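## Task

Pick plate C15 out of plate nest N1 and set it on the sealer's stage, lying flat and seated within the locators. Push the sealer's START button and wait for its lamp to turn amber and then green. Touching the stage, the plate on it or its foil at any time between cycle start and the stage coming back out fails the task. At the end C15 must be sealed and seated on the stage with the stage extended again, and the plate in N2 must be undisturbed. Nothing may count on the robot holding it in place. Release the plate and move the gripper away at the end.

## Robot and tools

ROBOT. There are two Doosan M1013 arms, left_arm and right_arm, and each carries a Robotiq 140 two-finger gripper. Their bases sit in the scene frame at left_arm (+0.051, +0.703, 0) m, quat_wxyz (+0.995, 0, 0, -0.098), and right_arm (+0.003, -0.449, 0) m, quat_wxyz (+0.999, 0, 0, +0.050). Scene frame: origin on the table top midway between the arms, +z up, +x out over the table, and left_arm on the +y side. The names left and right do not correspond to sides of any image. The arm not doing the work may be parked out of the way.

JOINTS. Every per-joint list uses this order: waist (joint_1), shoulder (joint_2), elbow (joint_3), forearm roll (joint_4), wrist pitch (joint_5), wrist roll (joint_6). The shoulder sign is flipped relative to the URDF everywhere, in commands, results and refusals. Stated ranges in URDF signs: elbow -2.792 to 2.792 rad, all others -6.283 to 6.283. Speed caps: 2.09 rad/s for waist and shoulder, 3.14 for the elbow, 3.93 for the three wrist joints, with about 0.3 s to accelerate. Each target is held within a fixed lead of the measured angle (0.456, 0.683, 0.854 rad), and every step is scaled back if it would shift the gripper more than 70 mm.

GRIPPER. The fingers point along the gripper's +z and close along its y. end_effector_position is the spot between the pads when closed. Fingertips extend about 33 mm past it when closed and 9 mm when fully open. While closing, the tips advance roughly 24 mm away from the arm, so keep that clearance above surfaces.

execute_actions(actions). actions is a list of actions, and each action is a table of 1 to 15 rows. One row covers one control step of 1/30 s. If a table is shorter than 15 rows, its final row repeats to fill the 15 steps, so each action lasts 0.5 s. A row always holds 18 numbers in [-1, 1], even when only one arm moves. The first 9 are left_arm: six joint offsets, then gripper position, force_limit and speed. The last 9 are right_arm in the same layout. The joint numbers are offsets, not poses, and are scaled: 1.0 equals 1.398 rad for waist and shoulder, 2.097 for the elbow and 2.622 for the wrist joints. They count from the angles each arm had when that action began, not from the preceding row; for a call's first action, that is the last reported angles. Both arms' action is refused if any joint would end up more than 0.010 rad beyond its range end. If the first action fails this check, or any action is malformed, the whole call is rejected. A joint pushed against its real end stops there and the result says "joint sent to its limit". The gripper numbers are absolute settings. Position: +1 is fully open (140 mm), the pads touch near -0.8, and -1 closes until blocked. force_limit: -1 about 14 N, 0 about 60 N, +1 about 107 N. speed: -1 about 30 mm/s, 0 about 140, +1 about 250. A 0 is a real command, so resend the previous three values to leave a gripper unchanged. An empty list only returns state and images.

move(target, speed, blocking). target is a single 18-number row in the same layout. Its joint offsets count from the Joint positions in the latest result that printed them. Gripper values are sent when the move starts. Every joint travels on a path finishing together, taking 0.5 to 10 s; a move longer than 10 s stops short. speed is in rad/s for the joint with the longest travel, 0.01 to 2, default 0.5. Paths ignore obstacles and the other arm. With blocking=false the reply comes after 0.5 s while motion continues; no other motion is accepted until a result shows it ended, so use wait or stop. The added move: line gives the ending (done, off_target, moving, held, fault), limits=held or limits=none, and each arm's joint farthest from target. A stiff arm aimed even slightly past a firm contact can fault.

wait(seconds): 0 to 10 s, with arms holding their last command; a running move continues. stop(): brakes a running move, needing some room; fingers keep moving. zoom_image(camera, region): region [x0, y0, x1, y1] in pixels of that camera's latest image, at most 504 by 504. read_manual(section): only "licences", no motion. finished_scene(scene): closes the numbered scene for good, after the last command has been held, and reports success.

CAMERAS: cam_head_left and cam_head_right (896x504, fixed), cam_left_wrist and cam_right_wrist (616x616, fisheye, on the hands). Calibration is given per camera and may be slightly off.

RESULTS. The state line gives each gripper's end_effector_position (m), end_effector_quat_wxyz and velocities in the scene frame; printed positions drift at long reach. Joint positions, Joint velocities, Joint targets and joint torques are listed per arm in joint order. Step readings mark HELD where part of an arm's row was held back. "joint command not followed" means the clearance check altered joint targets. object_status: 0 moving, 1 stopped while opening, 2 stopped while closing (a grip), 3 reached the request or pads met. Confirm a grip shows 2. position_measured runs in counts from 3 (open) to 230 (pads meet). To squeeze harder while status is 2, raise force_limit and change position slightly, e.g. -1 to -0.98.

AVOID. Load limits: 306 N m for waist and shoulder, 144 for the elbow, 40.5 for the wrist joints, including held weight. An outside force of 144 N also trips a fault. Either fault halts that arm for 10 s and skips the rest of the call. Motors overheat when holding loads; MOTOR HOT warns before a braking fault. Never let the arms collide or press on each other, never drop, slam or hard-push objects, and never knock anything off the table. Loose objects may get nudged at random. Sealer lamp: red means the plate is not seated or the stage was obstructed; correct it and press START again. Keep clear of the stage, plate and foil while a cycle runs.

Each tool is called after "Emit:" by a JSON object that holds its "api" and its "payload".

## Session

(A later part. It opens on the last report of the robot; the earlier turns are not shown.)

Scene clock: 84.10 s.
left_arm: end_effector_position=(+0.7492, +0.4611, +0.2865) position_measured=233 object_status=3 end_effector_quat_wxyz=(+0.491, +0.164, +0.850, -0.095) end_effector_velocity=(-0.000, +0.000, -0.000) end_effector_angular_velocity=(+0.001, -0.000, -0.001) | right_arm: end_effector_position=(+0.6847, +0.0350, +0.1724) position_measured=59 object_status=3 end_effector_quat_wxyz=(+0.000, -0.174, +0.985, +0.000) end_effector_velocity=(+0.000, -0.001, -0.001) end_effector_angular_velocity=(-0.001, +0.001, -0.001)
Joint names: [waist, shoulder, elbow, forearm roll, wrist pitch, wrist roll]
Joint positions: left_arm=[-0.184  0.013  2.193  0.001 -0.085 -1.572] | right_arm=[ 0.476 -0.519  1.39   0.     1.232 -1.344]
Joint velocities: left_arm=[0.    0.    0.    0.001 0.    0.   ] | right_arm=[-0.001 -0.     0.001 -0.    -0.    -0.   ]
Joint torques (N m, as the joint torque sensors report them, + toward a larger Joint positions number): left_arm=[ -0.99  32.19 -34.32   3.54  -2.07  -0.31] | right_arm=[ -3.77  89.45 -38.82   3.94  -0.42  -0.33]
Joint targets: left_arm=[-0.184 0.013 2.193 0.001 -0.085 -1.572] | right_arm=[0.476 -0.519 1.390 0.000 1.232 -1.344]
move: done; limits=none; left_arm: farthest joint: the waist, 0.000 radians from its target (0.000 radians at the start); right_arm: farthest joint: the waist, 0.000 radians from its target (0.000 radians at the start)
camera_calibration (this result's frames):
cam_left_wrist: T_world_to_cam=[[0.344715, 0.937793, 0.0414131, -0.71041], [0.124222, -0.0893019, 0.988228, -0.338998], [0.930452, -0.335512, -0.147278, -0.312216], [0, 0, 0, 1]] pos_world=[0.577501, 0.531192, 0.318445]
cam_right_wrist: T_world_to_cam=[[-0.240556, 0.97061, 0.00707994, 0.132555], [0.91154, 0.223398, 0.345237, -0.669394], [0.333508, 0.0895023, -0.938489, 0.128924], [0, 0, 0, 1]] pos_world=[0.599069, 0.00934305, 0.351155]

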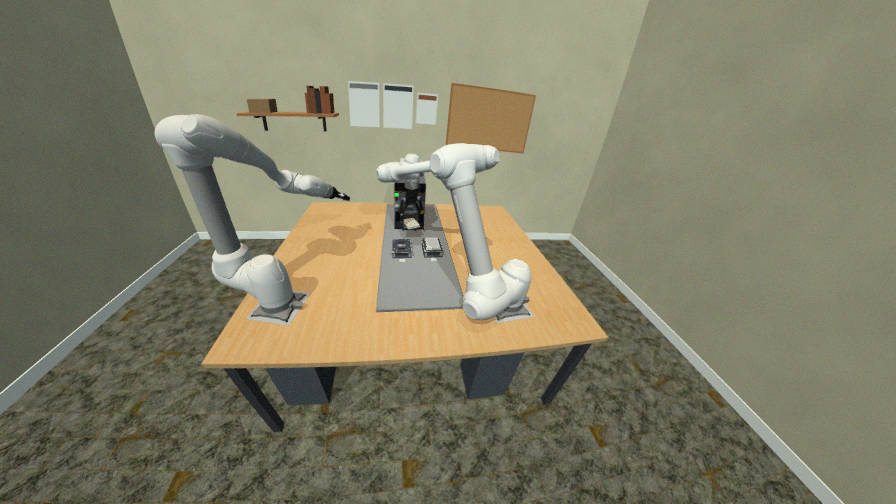

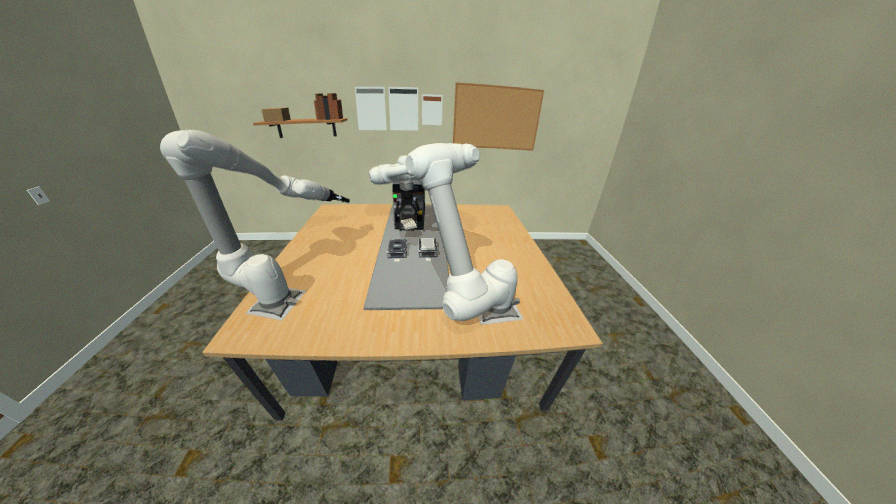

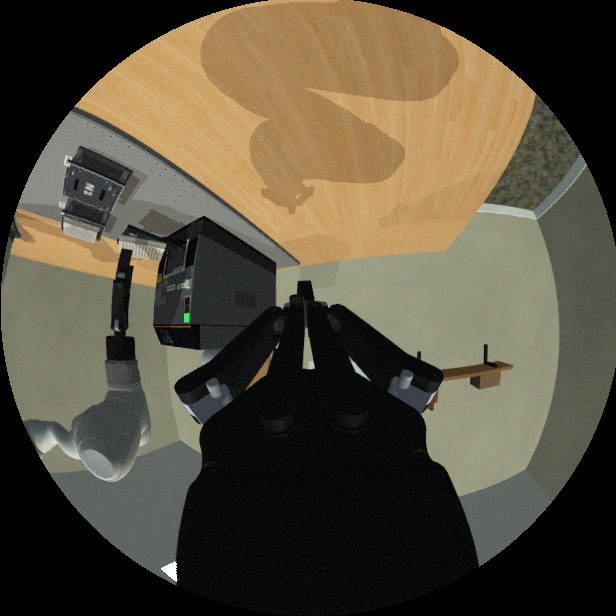

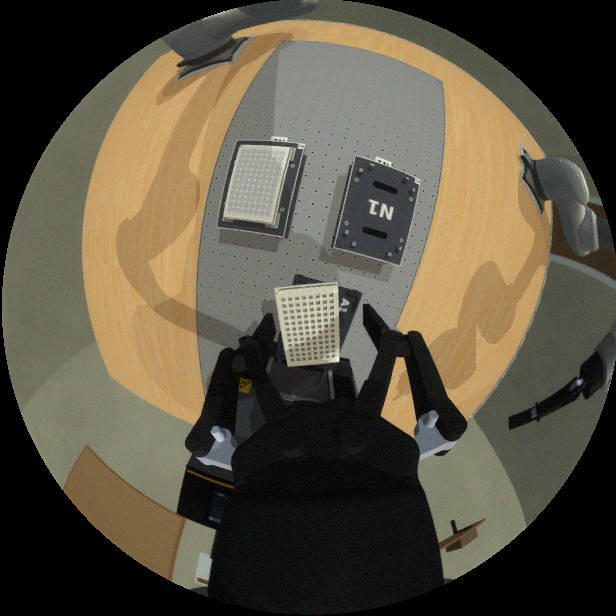

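Emit:
{"api": "move", "payload": {"target": [0,0,0,0,0,0,-1,0,0, -0.008,0.0035,0.0037,0,-0.0011,-0.0043,0.55,-0.5,0], "speed": 0.1}}

Emit:
{"api": "move", "payload": {"target": [0,0,0,0,0,0,-1,0,0, 0,-0.0057,0.0075,0,-0.009,0,0.55,-0.5,0], "speed": 0.05}}

Emit:
{"api": "zoom_image", "payload": {"camera": "cam_right_wrist", "region": [220,230,400,410]}}

Emit:
{"api": "zoom_image", "payload": {"camera": "cam_head_left", "region": [385,195,435,240]}}

Scene clock: 85.93 s.
left_arm: end_effector_position=(+0.7492, +0.4611, +0.2865) position_measured=233 object_status=3 end_effector_quat_wxyz=(+0.491, +0.164, +0.850, -0.095) end_effector_velocity=(+0.000, -0.000, +0.000) end_effector_angular_velocity=(-0.000, -0.001, -0.000) | right_arm: end_effector_position=(+0.6874, +0.0256, +0.1724) position_measured=59 object_status=3 end_effector_quat_wxyz=(+0.000, -0.174, +0.985, +0.000) end_effector_velocity=(-0.001, +0.001, -0.000) end_effector_angular_velocity=(-0.000, +0.001, +0.003)
Joint names: [waist, shoulder, elbow, forearm roll, wrist pitch, wrist roll]
Joint positions: left_arm=[-0.184  0.013  2.193  0.001 -0.085 -1.572] | right_arm=[ 0.465 -0.515  1.398  0.     1.229 -1.355]
Joint velocities: left_arm=[-0.    -0.    -0.    -0.    -0.001  0.   ] | right_arm=[ 0.002  0.     0.     0.     0.    -0.001]
Joint torques (N m, as the joint torque sensors report them, + toward a larger Joint positions number): left_arm=[  0.04  31.87 -34.62   3.53  -2.16  -0.23] | right_arm=[ -2.67  88.73 -38.53   3.93  -0.33  -0.25]
Joint targets: left_arm=[-0.184 0.013 2.193 0.001 -0.085 -1.572] | right_arm=[0.465 -0.515 1.398 0.000 1.229 -1.355]
move: done; limits=none; left_arm: farthest joint: the waist, 0.000 radians from its target (0.000 radians at the start); right_arm: farthest joint: the waist, 0.000 radians from its target (0.011 radians at the start)
camera_calibration (this result's frames):
cam_left_wrist: T_world_to_cam=[[0.344715, 0.937793, 0.041413, -0.71041], [0.124222, -0.0893019, 0.988228, -0.338998], [0.930452, -0.335512, -0.147279, -0.312216], [0, 0, 0, 1]] pos_world=[0.577501, 0.531192, 0.318445]
cam_right_wrist: T_world_to_cam=[[-0.240647, 0.970587, 0.00707668, 0.142331], [0.911519, 0.223485, 0.345237, -0.669741], [0.3335, 0.0895307, -0.938489, 0.128837], [0, 0, 0, 1]] pos_world=[0.601766, -0.0000026706, 0.351124]

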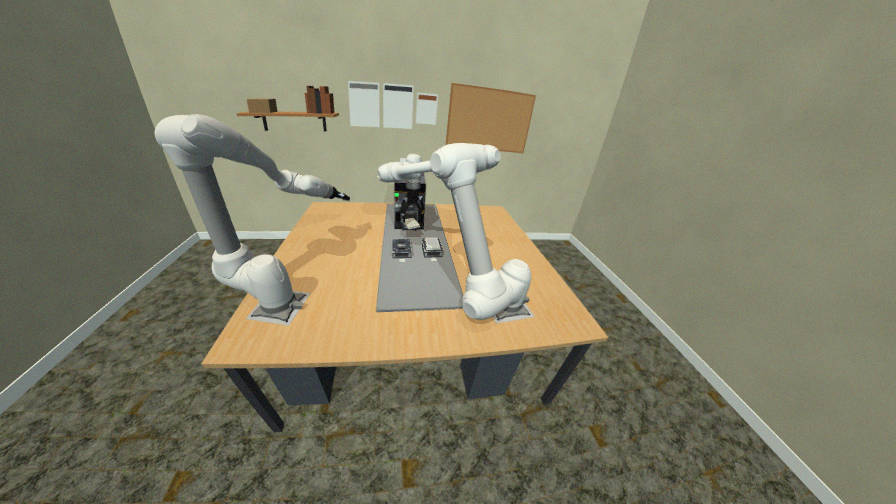

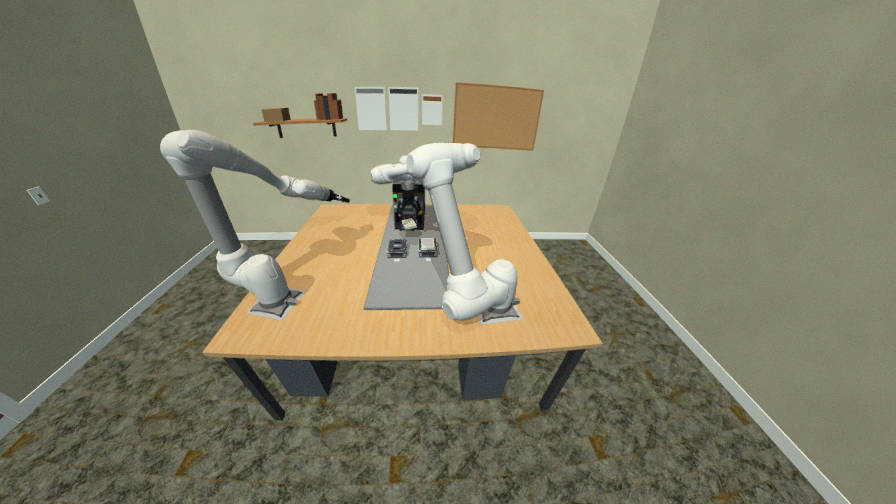

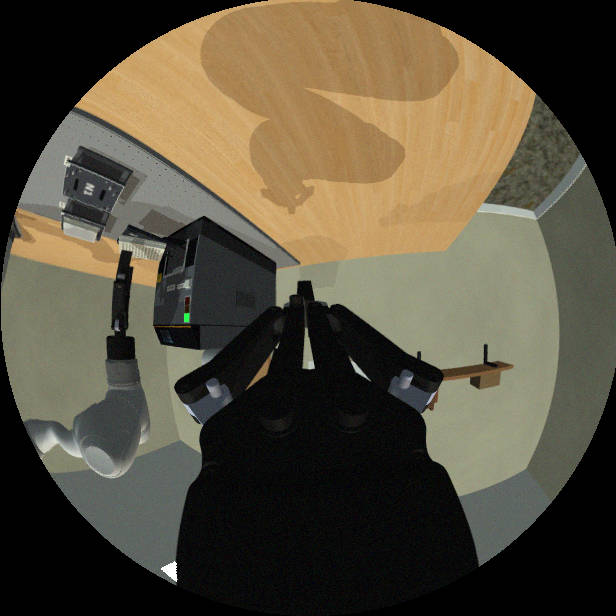

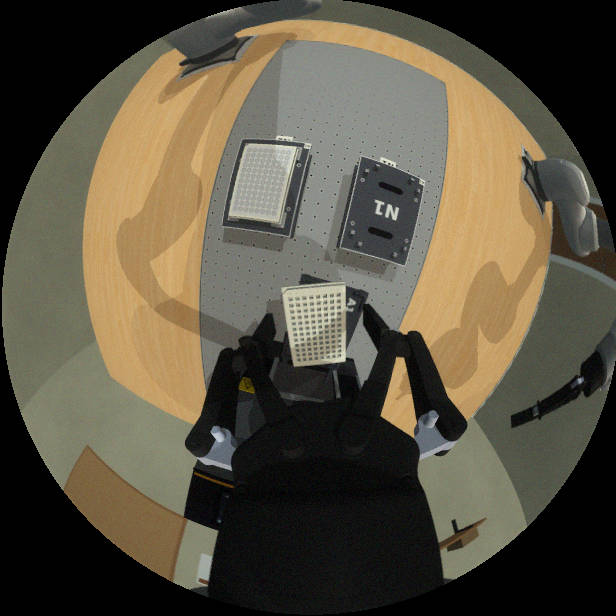

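Scene clock: 86.67 s.
left_arm: end_effector_position=(+0.7492, +0.4611, +0.2865) position_measured=233 object_status=3 end_effector_quat_wxyz=(+0.491, +0.164, +0.850, -0.095) end_effector_velocity=(+0.000, -0.000, +0.000) end_effector_angular_velocity=(+0.000, -0.001, -0.000) | right_arm: end_effector_position=(+0.6871, +0.0255, +0.1576) position_measured=59 object_status=3 end_effector_quat_wxyz=(-0.000, -0.174, +0.985, +0.000) end_effector_velocity=(+0.000, +0.000, +0.000) end_effector_angular_velocity=(+0.001, +0.000, -0.001)
Joint names: [waist, shoulder, elbow, forearm roll, wrist pitch, wrist roll]
Joint positions: left_arm=[-0.184  0.013  2.193  0.001 -0.085 -1.572] | right_arm=[ 0.465 -0.523  1.414  0.     1.205 -1.355]
Joint velocities: left_arm=[ 0.    -0.    -0.    -0.    -0.001  0.001] | right_arm=[-0.     0.    -0.     0.001  0.     0.   ]
Joint torques (N m, as the joint torque sensors report them, + toward a larger Joint positions number): left_arm=[ -0.67  31.76 -34.34   3.47  -2.33  -0.24] | right_arm=[ -2.75  89.59 -38.32   3.94  -0.38  -0.33]
Joint targets: left_arm=[-0.184 0.013 2.193 0.001 -0.085 -1.572] | right_arm=[0.465 -0.523 1.414 0.000 1.205 -1.355]
move: done; limits=none; left_arm: farthest joint: the waist, 0.000 radians from its target (0.000 radians at the start); right_arm: farthest joint: the waist, 0.000 radians from its target (0.000 radians at the start)
camera_calibration (this result's frames):
cam_left_wrist: T_world_to_cam=[[0.344715, 0.937793, 0.041413, -0.71041], [0.124222, -0.0893019, 0.988228, -0.338998], [0.930452, -0.335512, -0.147278, -0.312216], [0, 0, 0, 1]] pos_world=[0.577501, 0.531192, 0.318445]
cam_right_wrist: T_world_to_cam=[[-0.240637, 0.970589, 0.00705284, 0.142537], [0.911539, 0.223489, 0.34518, -0.664335], [0.333452, 0.0894921, -0.93851, 0.115049], [0, 0, 0, 1]] pos_world=[0.601504, -0.000169117, 0.336284]

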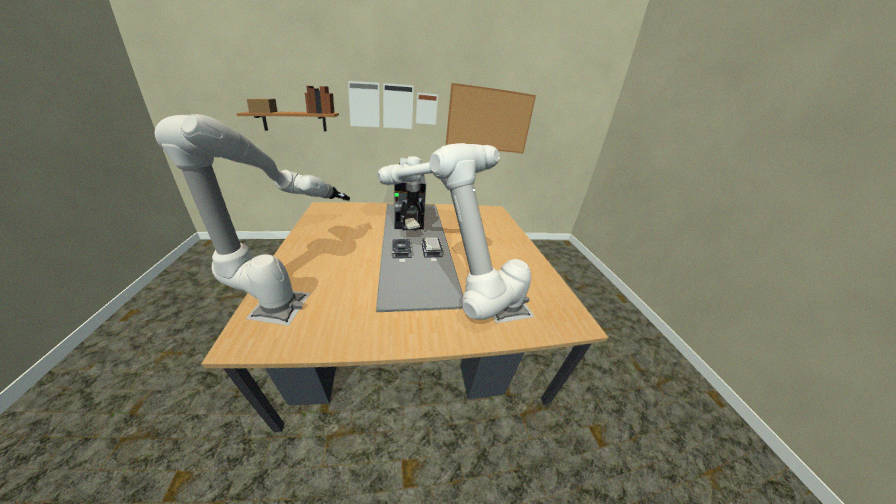

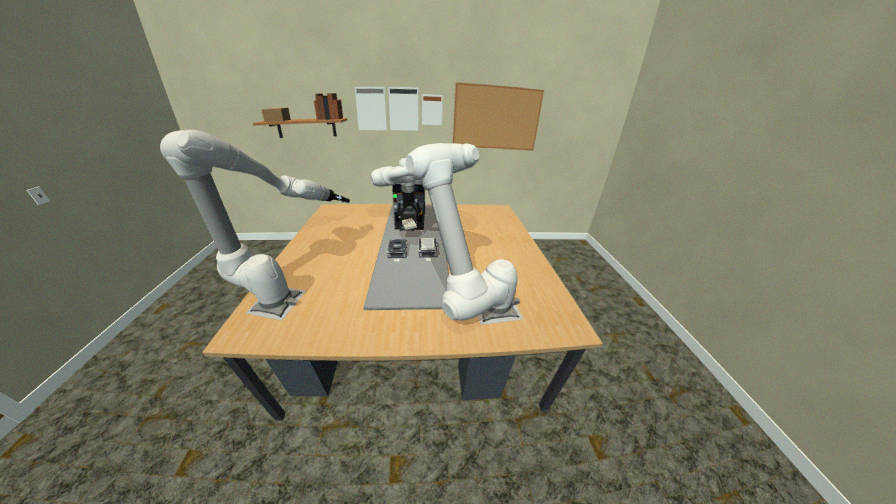

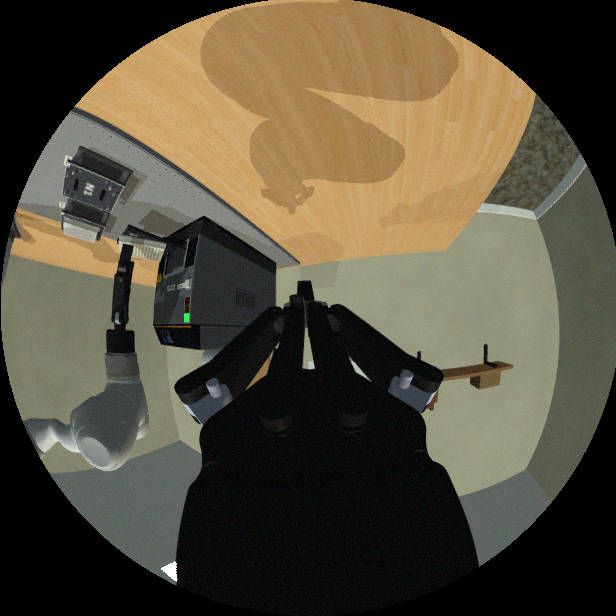

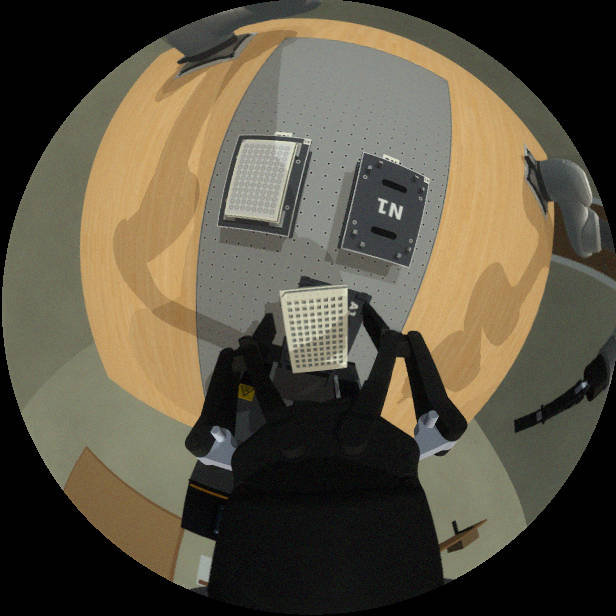

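Region (220, 230, 400, 410) of cam_right_wrist's 616x616 image, scaled by 2.800, with more detail than that image has.

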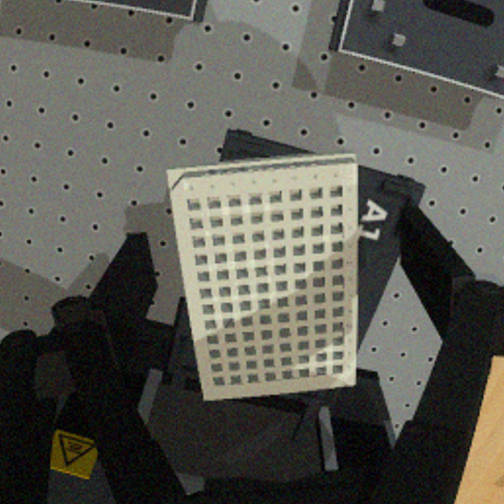

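Region (385, 195, 435, 240) of cam_head_left's 896x504 image, scaled by 10.080, with more detail than that image has; it fills the top 454 rows of this view, and the rest is white.

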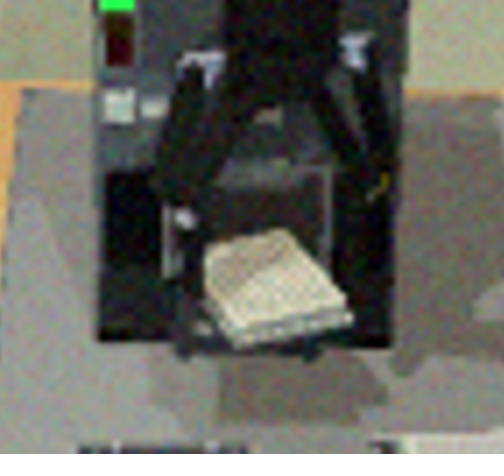

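Emit:
{"api": "move", "payload": {"target": [0,0,0,0,0,0,-1,0,0, 0,-0.002,0.0027,0,-0.0032,0,0.3,-0.5,-0.5], "speed": 0.03}}

Emit:
{"api": "zoom_image", "payload": {"camera": "cam_right_wrist", "region": [220,230,400,410]}}

Emit:
{"api": "zoom_image", "payload": {"camera": "cam_left_wrist", "region": [90,210,190,310]}}

Scene clock: 88.47 s.
left_arm: end_effector_position=(+0.7492, +0.4611, +0.2865) position_measured=233 object_status=3 end_effector_quat_wxyz=(+0.491, +0.164, +0.850, -0.095) end_effector_velocity=(+0.000, -0.000, -0.000) end_effector_angular_velocity=(-0.000, +0.000, +0.000) | right_arm: end_effector_position=(+0.6869, +0.0253, +0.1523) position_measured=91 object_status=3 end_effector_quat_wxyz=(-0.000, -0.174, +0.985, +0.000) end_effector_velocity=(+0.000, -0.000, -0.000) end_effector_angular_velocity=(-0.000, -0.000, -0.000)
Joint names: [waist, shoulder, elbow, forearm roll, wrist pitch, wrist roll]
Joint positions: left_arm=[-0.184  0.013  2.193  0.001 -0.085 -1.572] | right_arm=[ 0.465 -0.525  1.419  0.     1.197 -1.355]
Joint velocities: left_arm=[-0. -0. -0. -0.  0.  0.] | right_arm=[-0. -0. -0. -0.  0. -0.]
Joint torques (N m, as the joint torque sensors report them, + toward a larger Joint positions number): left_arm=[ -1.32  31.21 -34.85   3.56  -2.08  -0.2 ] | right_arm=[ -3.23  89.54 -38.51   3.85  -0.43  -0.34]
Joint targets: left_arm=[-0.184 0.013 2.193 0.001 -0.085 -1.572] | right_arm=[0.465 -0.525 1.419 0.000 1.197 -1.355]
move: done; limits=none; left_arm: farthest joint: the waist, 0.000 radians from its target (0.000 radians at the start); right_arm: farthest joint: the elbow, 0.001 radians from its target (0.006 radians at the start)
camera_calibration (this result's frames):
cam_left_wrist: T_world_to_cam=[[0.344715, 0.937793, 0.0414133, -0.71041], [0.124222, -0.0893022, 0.988228, -0.338998], [0.930452, -0.335512, -0.147279, -0.312216], [0, 0, 0, 1]] pos_world=[0.577501, 0.531192, 0.318445]
cam_right_wrist: T_world_to_cam=[[-0.240634, 0.970591, 0.00703114, 0.142647], [0.911558, 0.223498, 0.345123, -0.662319], [0.333402, 0.0894575, -0.938531, 0.110213], [0, 0, 0, 1]] pos_world=[0.601323, -0.000284027, 0.331017]

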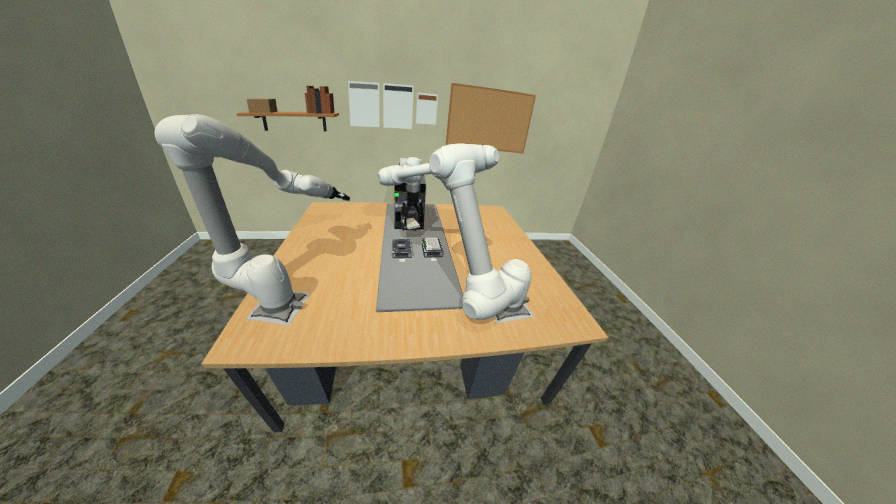

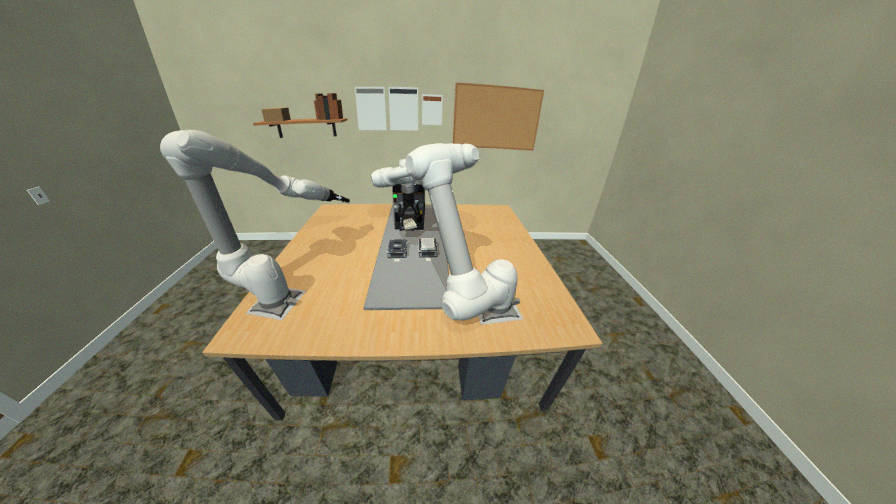

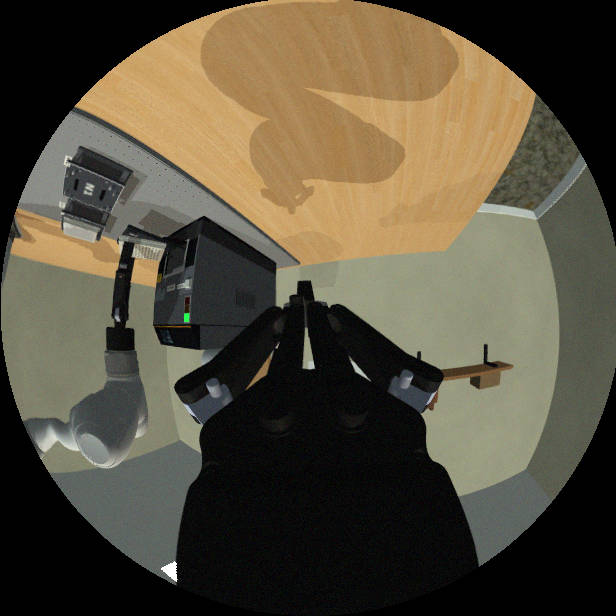

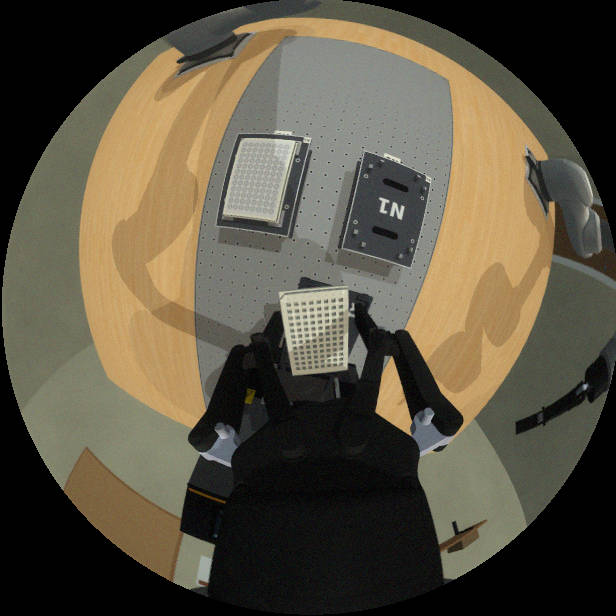

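Region (220, 230, 400, 410) of cam_right_wrist's 616x616 image, scaled by 2.800, with more detail than that image has.

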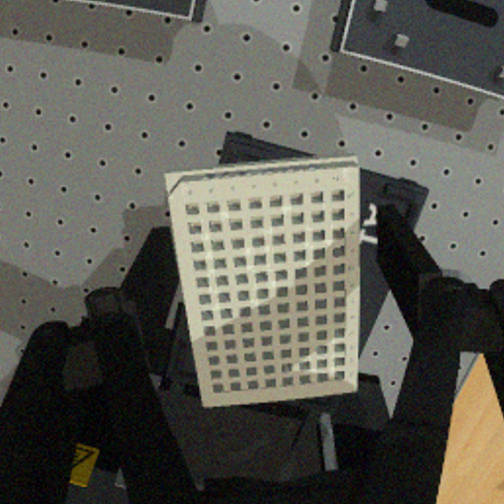

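Region (90, 210, 190, 310) of cam_left_wrist's 616x616 image, scaled by 5.040, with more detail than that image has.

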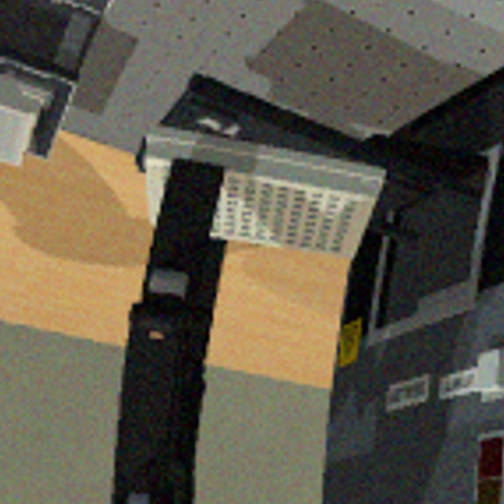

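Emit:
{"api": "move", "payload": {"target": [0,0,0,0,0,0,-1,0,0, 0,-0.0023,0.003,0,-0.0036,0,0.3,-0.5,-0.5], "speed": 0.03}}

Emit:
{"api": "zoom_image", "payload": {"camera": "cam_left_wrist", "region": [90,210,190,310]}}

Scene clock: 89.90 s.
left_arm: end_effector_position=(+0.7492, +0.4611, +0.2865) position_measured=233 object_status=3 end_effector_quat_wxyz=(+0.491, +0.164, +0.850, -0.095) end_effector_velocity=(-0.000, +0.000, +0.001) end_effector_angular_velocity=(-0.002, -0.001, +0.001) | right_arm: end_effector_position=(+0.6867, +0.0252, +0.1464) position_measured=91 object_status=3 end_effector_quat_wxyz=(-0.000, -0.174, +0.985, +0.000) end_effector_velocity=(-0.000, +0.000, -0.000) end_effector_angular_velocity=(-0.000, -0.000, +0.001)
Joint names: [waist, shoulder, elbow, forearm roll, wrist pitch, wrist roll]
Joint positions: left_arm=[-0.184  0.013  2.193  0.001 -0.085 -1.572] | right_arm=[ 0.465 -0.529  1.425  0.     1.188 -1.355]
Joint velocities: left_arm=[ 0.     0.001  0.    -0.    -0.001 -0.001] | right_arm=[ 0.001 -0.    -0.001 -0.001  0.     0.   ]
Joint torques (N m, as the joint torque sensors report them, + toward a larger Joint positions number): left_arm=[ -0.52  31.62 -34.65   3.7   -2.12  -0.23] | right_arm=[ -3.29  89.58 -38.15   3.8   -0.36  -0.32]
Joint targets: left_arm=[-0.184 0.013 2.193 0.001 -0.085 -1.572] | right_arm=[0.465 -0.529 1.425 0.000 1.188 -1.355]
move: done; limits=none; left_arm: farthest joint: the waist, 0.000 radians from its target (0.000 radians at the start); right_arm: farthest joint: the waist, 0.000 radians from its target (0.000 radians at the start)
camera_calibration (this result's frames):
cam_left_wrist: T_world_to_cam=[[0.344715, 0.937793, 0.041413, -0.71041], [0.124222, -0.0893018, 0.988228, -0.338998], [0.930452, -0.335512, -0.147278, -0.312216], [0, 0, 0, 1]] pos_world=[0.577501, 0.531192, 0.318445]
cam_right_wrist: T_world_to_cam=[[-0.240629, 0.970592, 0.00700968, 0.142771], [0.911577, 0.223506, 0.345067, -0.660045], [0.333353, 0.0894232, -0.938552, 0.104766], [0, 0, 0, 1]] pos_world=[0.601113, -0.000416864, 0.325087]

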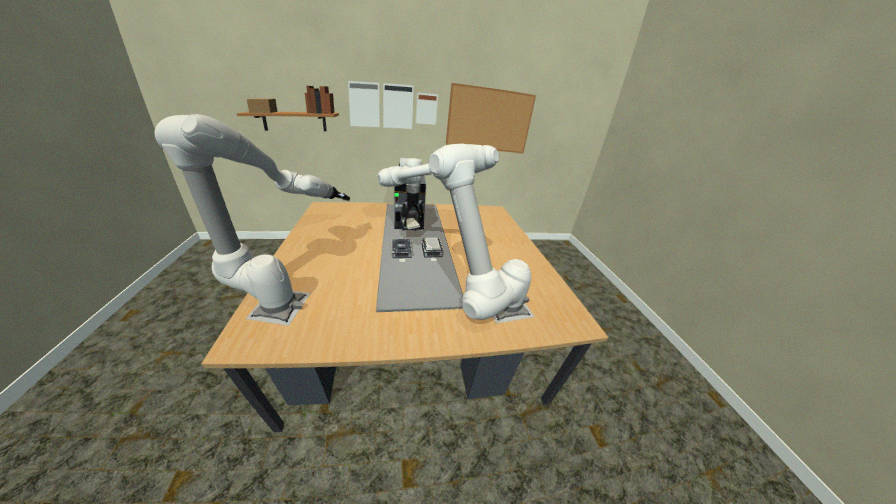

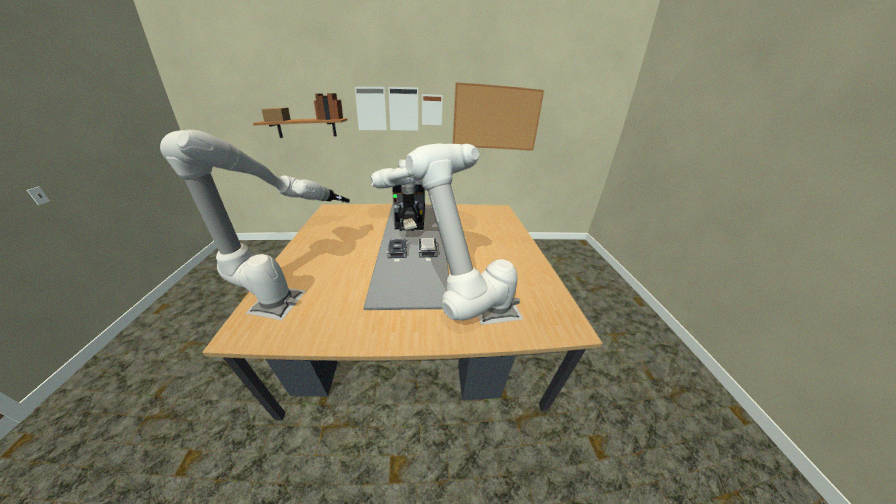

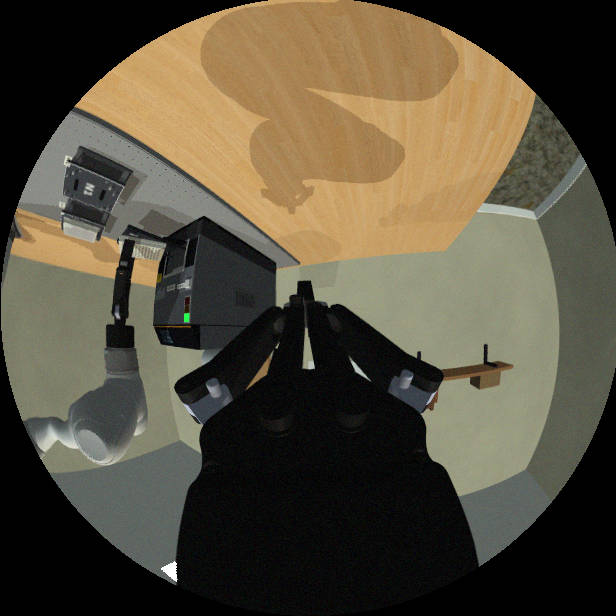

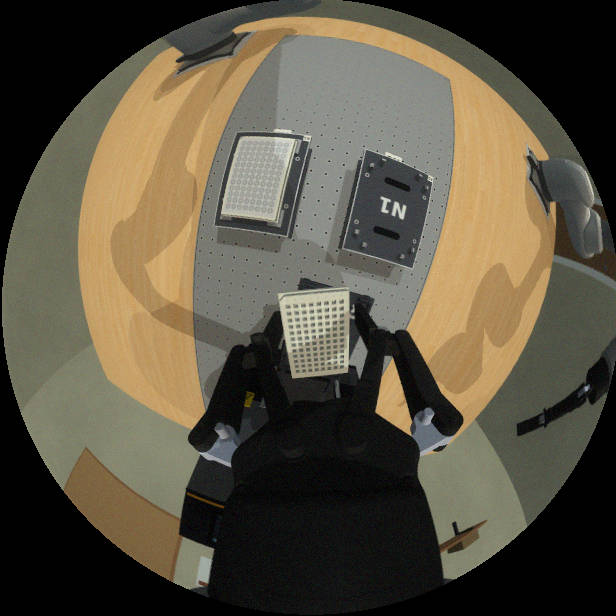

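Region (90, 210, 190, 310) of cam_left_wrist's 616x616 image, scaled by 5.040, with more detail than that image has.

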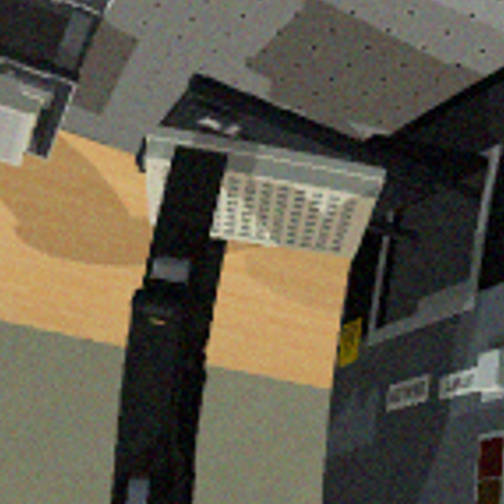

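Emit:
{"api": "execute_actions", "payload": {"actions": [[[0,0,0,0,0,0,-1,0,0, 0,0,0,0,0,0,-1,-0.3,-0.8]],[[0,0,0,0,0,0,-1,0,0, 0,0,0,0,0,0,-1,-0.3,-0.8]]]}}

Emit:
{"api": "zoom_image", "payload": {"camera": "cam_left_wrist", "region": [90,210,190,310]}}

Emit:
{"api": "zoom_image", "payload": {"camera": "cam_right_wrist", "region": [220,230,400,410]}}

Scene clock: 91.67 s.
left_arm: end_effector_position=(+0.7492, +0.4611, +0.2865) position_measured=233 object_status=3 end_effector_quat_wxyz=(+0.491, +0.164, +0.850, -0.095) end_effector_velocity=(-0.000, +0.000, -0.000) end_effector_angular_velocity=(-0.001, +0.001, +0.001) | right_arm: end_effector_position=(+0.6867, +0.0252, +0.1464) position_measured=109 object_status=2 end_effector_quat_wxyz=(-0.000, -0.174, +0.985, +0.000) end_effector_velocity=(-0.000, -0.000, +0.000) end_effector_angular_velocity=(-0.000, -0.000, +0.001)
Joint names: [waist, shoulder, elbow, forearm roll, wrist pitch, wrist roll]
Joint positions: left_arm=[-0.184  0.013  2.193  0.001 -0.085 -1.572] | right_arm=[ 0.465 -0.529  1.425  0.     1.188 -1.355]
Joint velocities: left_arm=[ 0.     0.    -0.    -0.001  0.001 -0.001] | right_arm=[-0.     0.     0.    -0.001  0.    -0.001]
Joint torques (N m, as the joint torque sensors report them, + toward a larger Joint positions number): left_arm=[ -0.62  31.24 -34.59   3.58  -2.24  -0.13] | right_arm=[ -3.07  87.72 -37.08   3.93  -0.39  -0.39]
Joint targets: left_arm=[-0.184 0.013 2.193 0.001 -0.085 -1.572] | right_arm=[0.465 -0.529 1.425 0.000 1.188 -1.355]
Step readings (joint positions; steps 1 to 15: 1st action; 16 to 30: 2nd action):
0: left_arm=[-0.184 0.013 2.193 0.001 -0.085 -1.572] | right_arm=[0.465 -0.529 1.425 0.000 1.188 -1.355]
1: left_arm=[-0.184 0.013 2.193 0.001 -0.085 -1.572] | right_arm=[0.465 -0.529 1.425 0.000 1.188 -1.355]
2: left_arm=[-0.184 0.013 2.193 0.001 -0.085 -1.572] | right_arm=[0.465 -0.529 1.425 0.000 1.188 -1.355]
4: left_arm=[-0.184 0.013 2.193 0.001 -0.085 -1.572] | right_arm=[0.465 -0.529 1.425 0.000 1.188 -1.355]
8: left_arm=[-0.184 0.013 2.193 0.001 -0.085 -1.572] | right_arm=[0.465 -0.529 1.425 0.000 1.188 -1.355]
15: left_arm=[-0.184 0.013 2.193 0.001 -0.085 -1.572] | right_arm=[0.465 -0.529 1.425 0.000 1.188 -1.355]
16: left_arm=[-0.184 0.013 2.193 0.001 -0.085 -1.572] | right_arm=[0.465 -0.529 1.425 0.000 1.188 -1.355]
17: left_arm=[-0.184 0.013 2.193 0.001 -0.085 -1.572] | right_arm=[0.465 -0.529 1.425 0.000 1.188 -1.355]
19: left_arm=[-0.184 0.013 2.193 0.001 -0.085 -1.572] | right_arm=[0.465 -0.529 1.425 0.000 1.188 -1.355]
23: left_arm=[-0.184 0.013 2.193 0.001 -0.085 -1.572] | right_arm=[0.465 -0.529 1.425 0.000 1.188 -1.355]
30: Joint positions above
camera_calibration (this result's frames):
cam_left_wrist: T_world_to_cam=[[0.344715, 0.937793, 0.0414131, -0.71041], [0.124222, -0.0893019, 0.988228, -0.338998], [0.930452, -0.335512, -0.147278, -0.312216], [0, 0, 0, 1]] pos_world=[0.577501, 0.531192, 0.318445]
cam_right_wrist: T_world_to_cam=[[-0.240629, 0.970592, 0.00700751, 0.142773], [0.911579, 0.223507, 0.345061, -0.66004], [0.333348, 0.0894197, -0.938554, 0.104766], [0, 0, 0, 1]] pos_world=[0.601111, -0.000418237, 0.325082]

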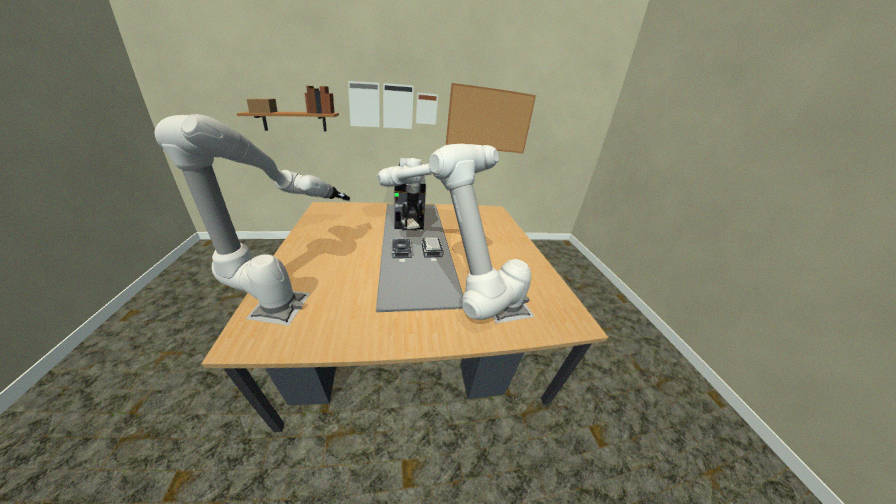

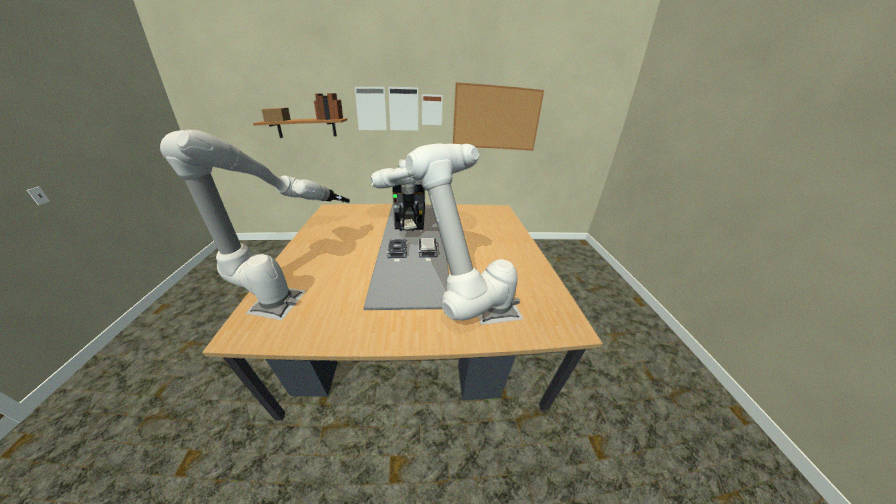

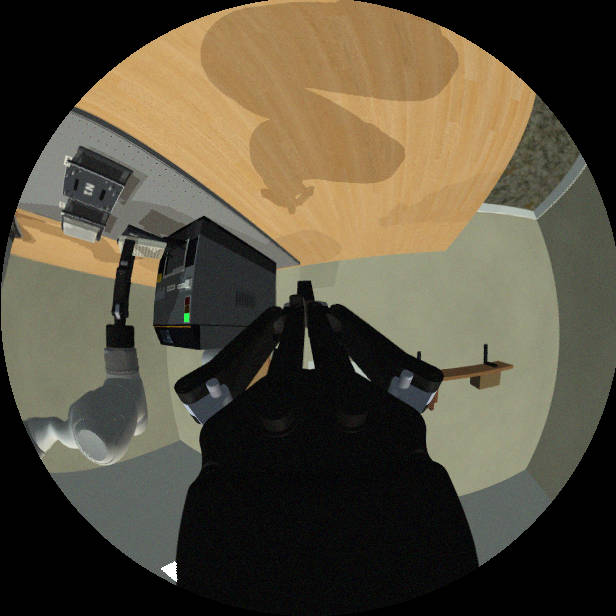

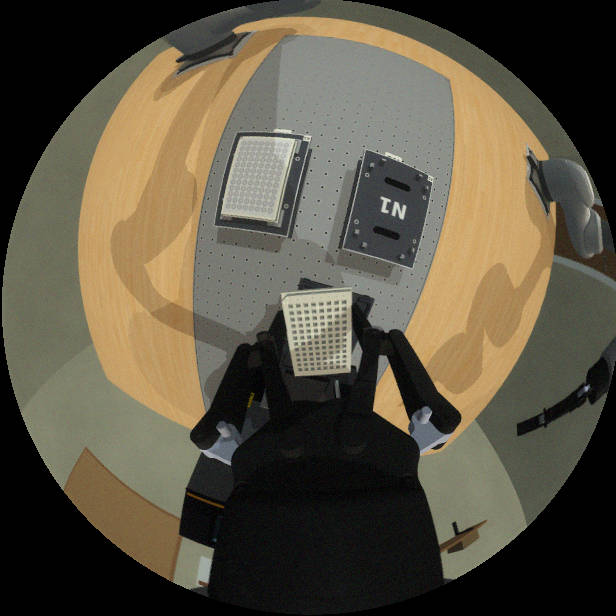

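Region (90, 210, 190, 310) of cam_left_wrist's 616x616 image, scaled by 5.040, with more detail than that image has.

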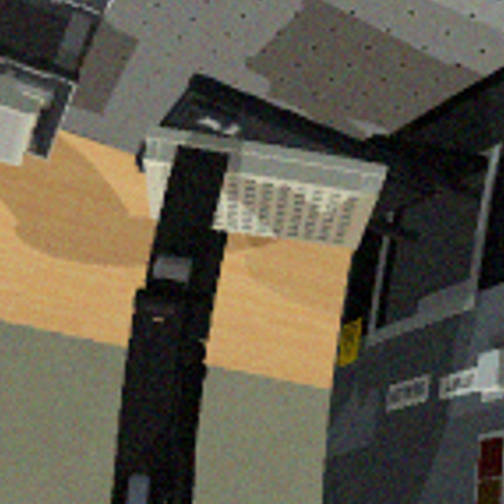

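Region (220, 230, 400, 410) of cam_right_wrist's 616x616 image, scaled by 2.800, with more detail than that image has.

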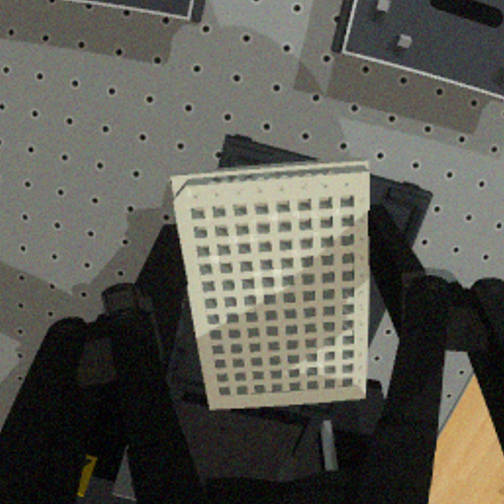

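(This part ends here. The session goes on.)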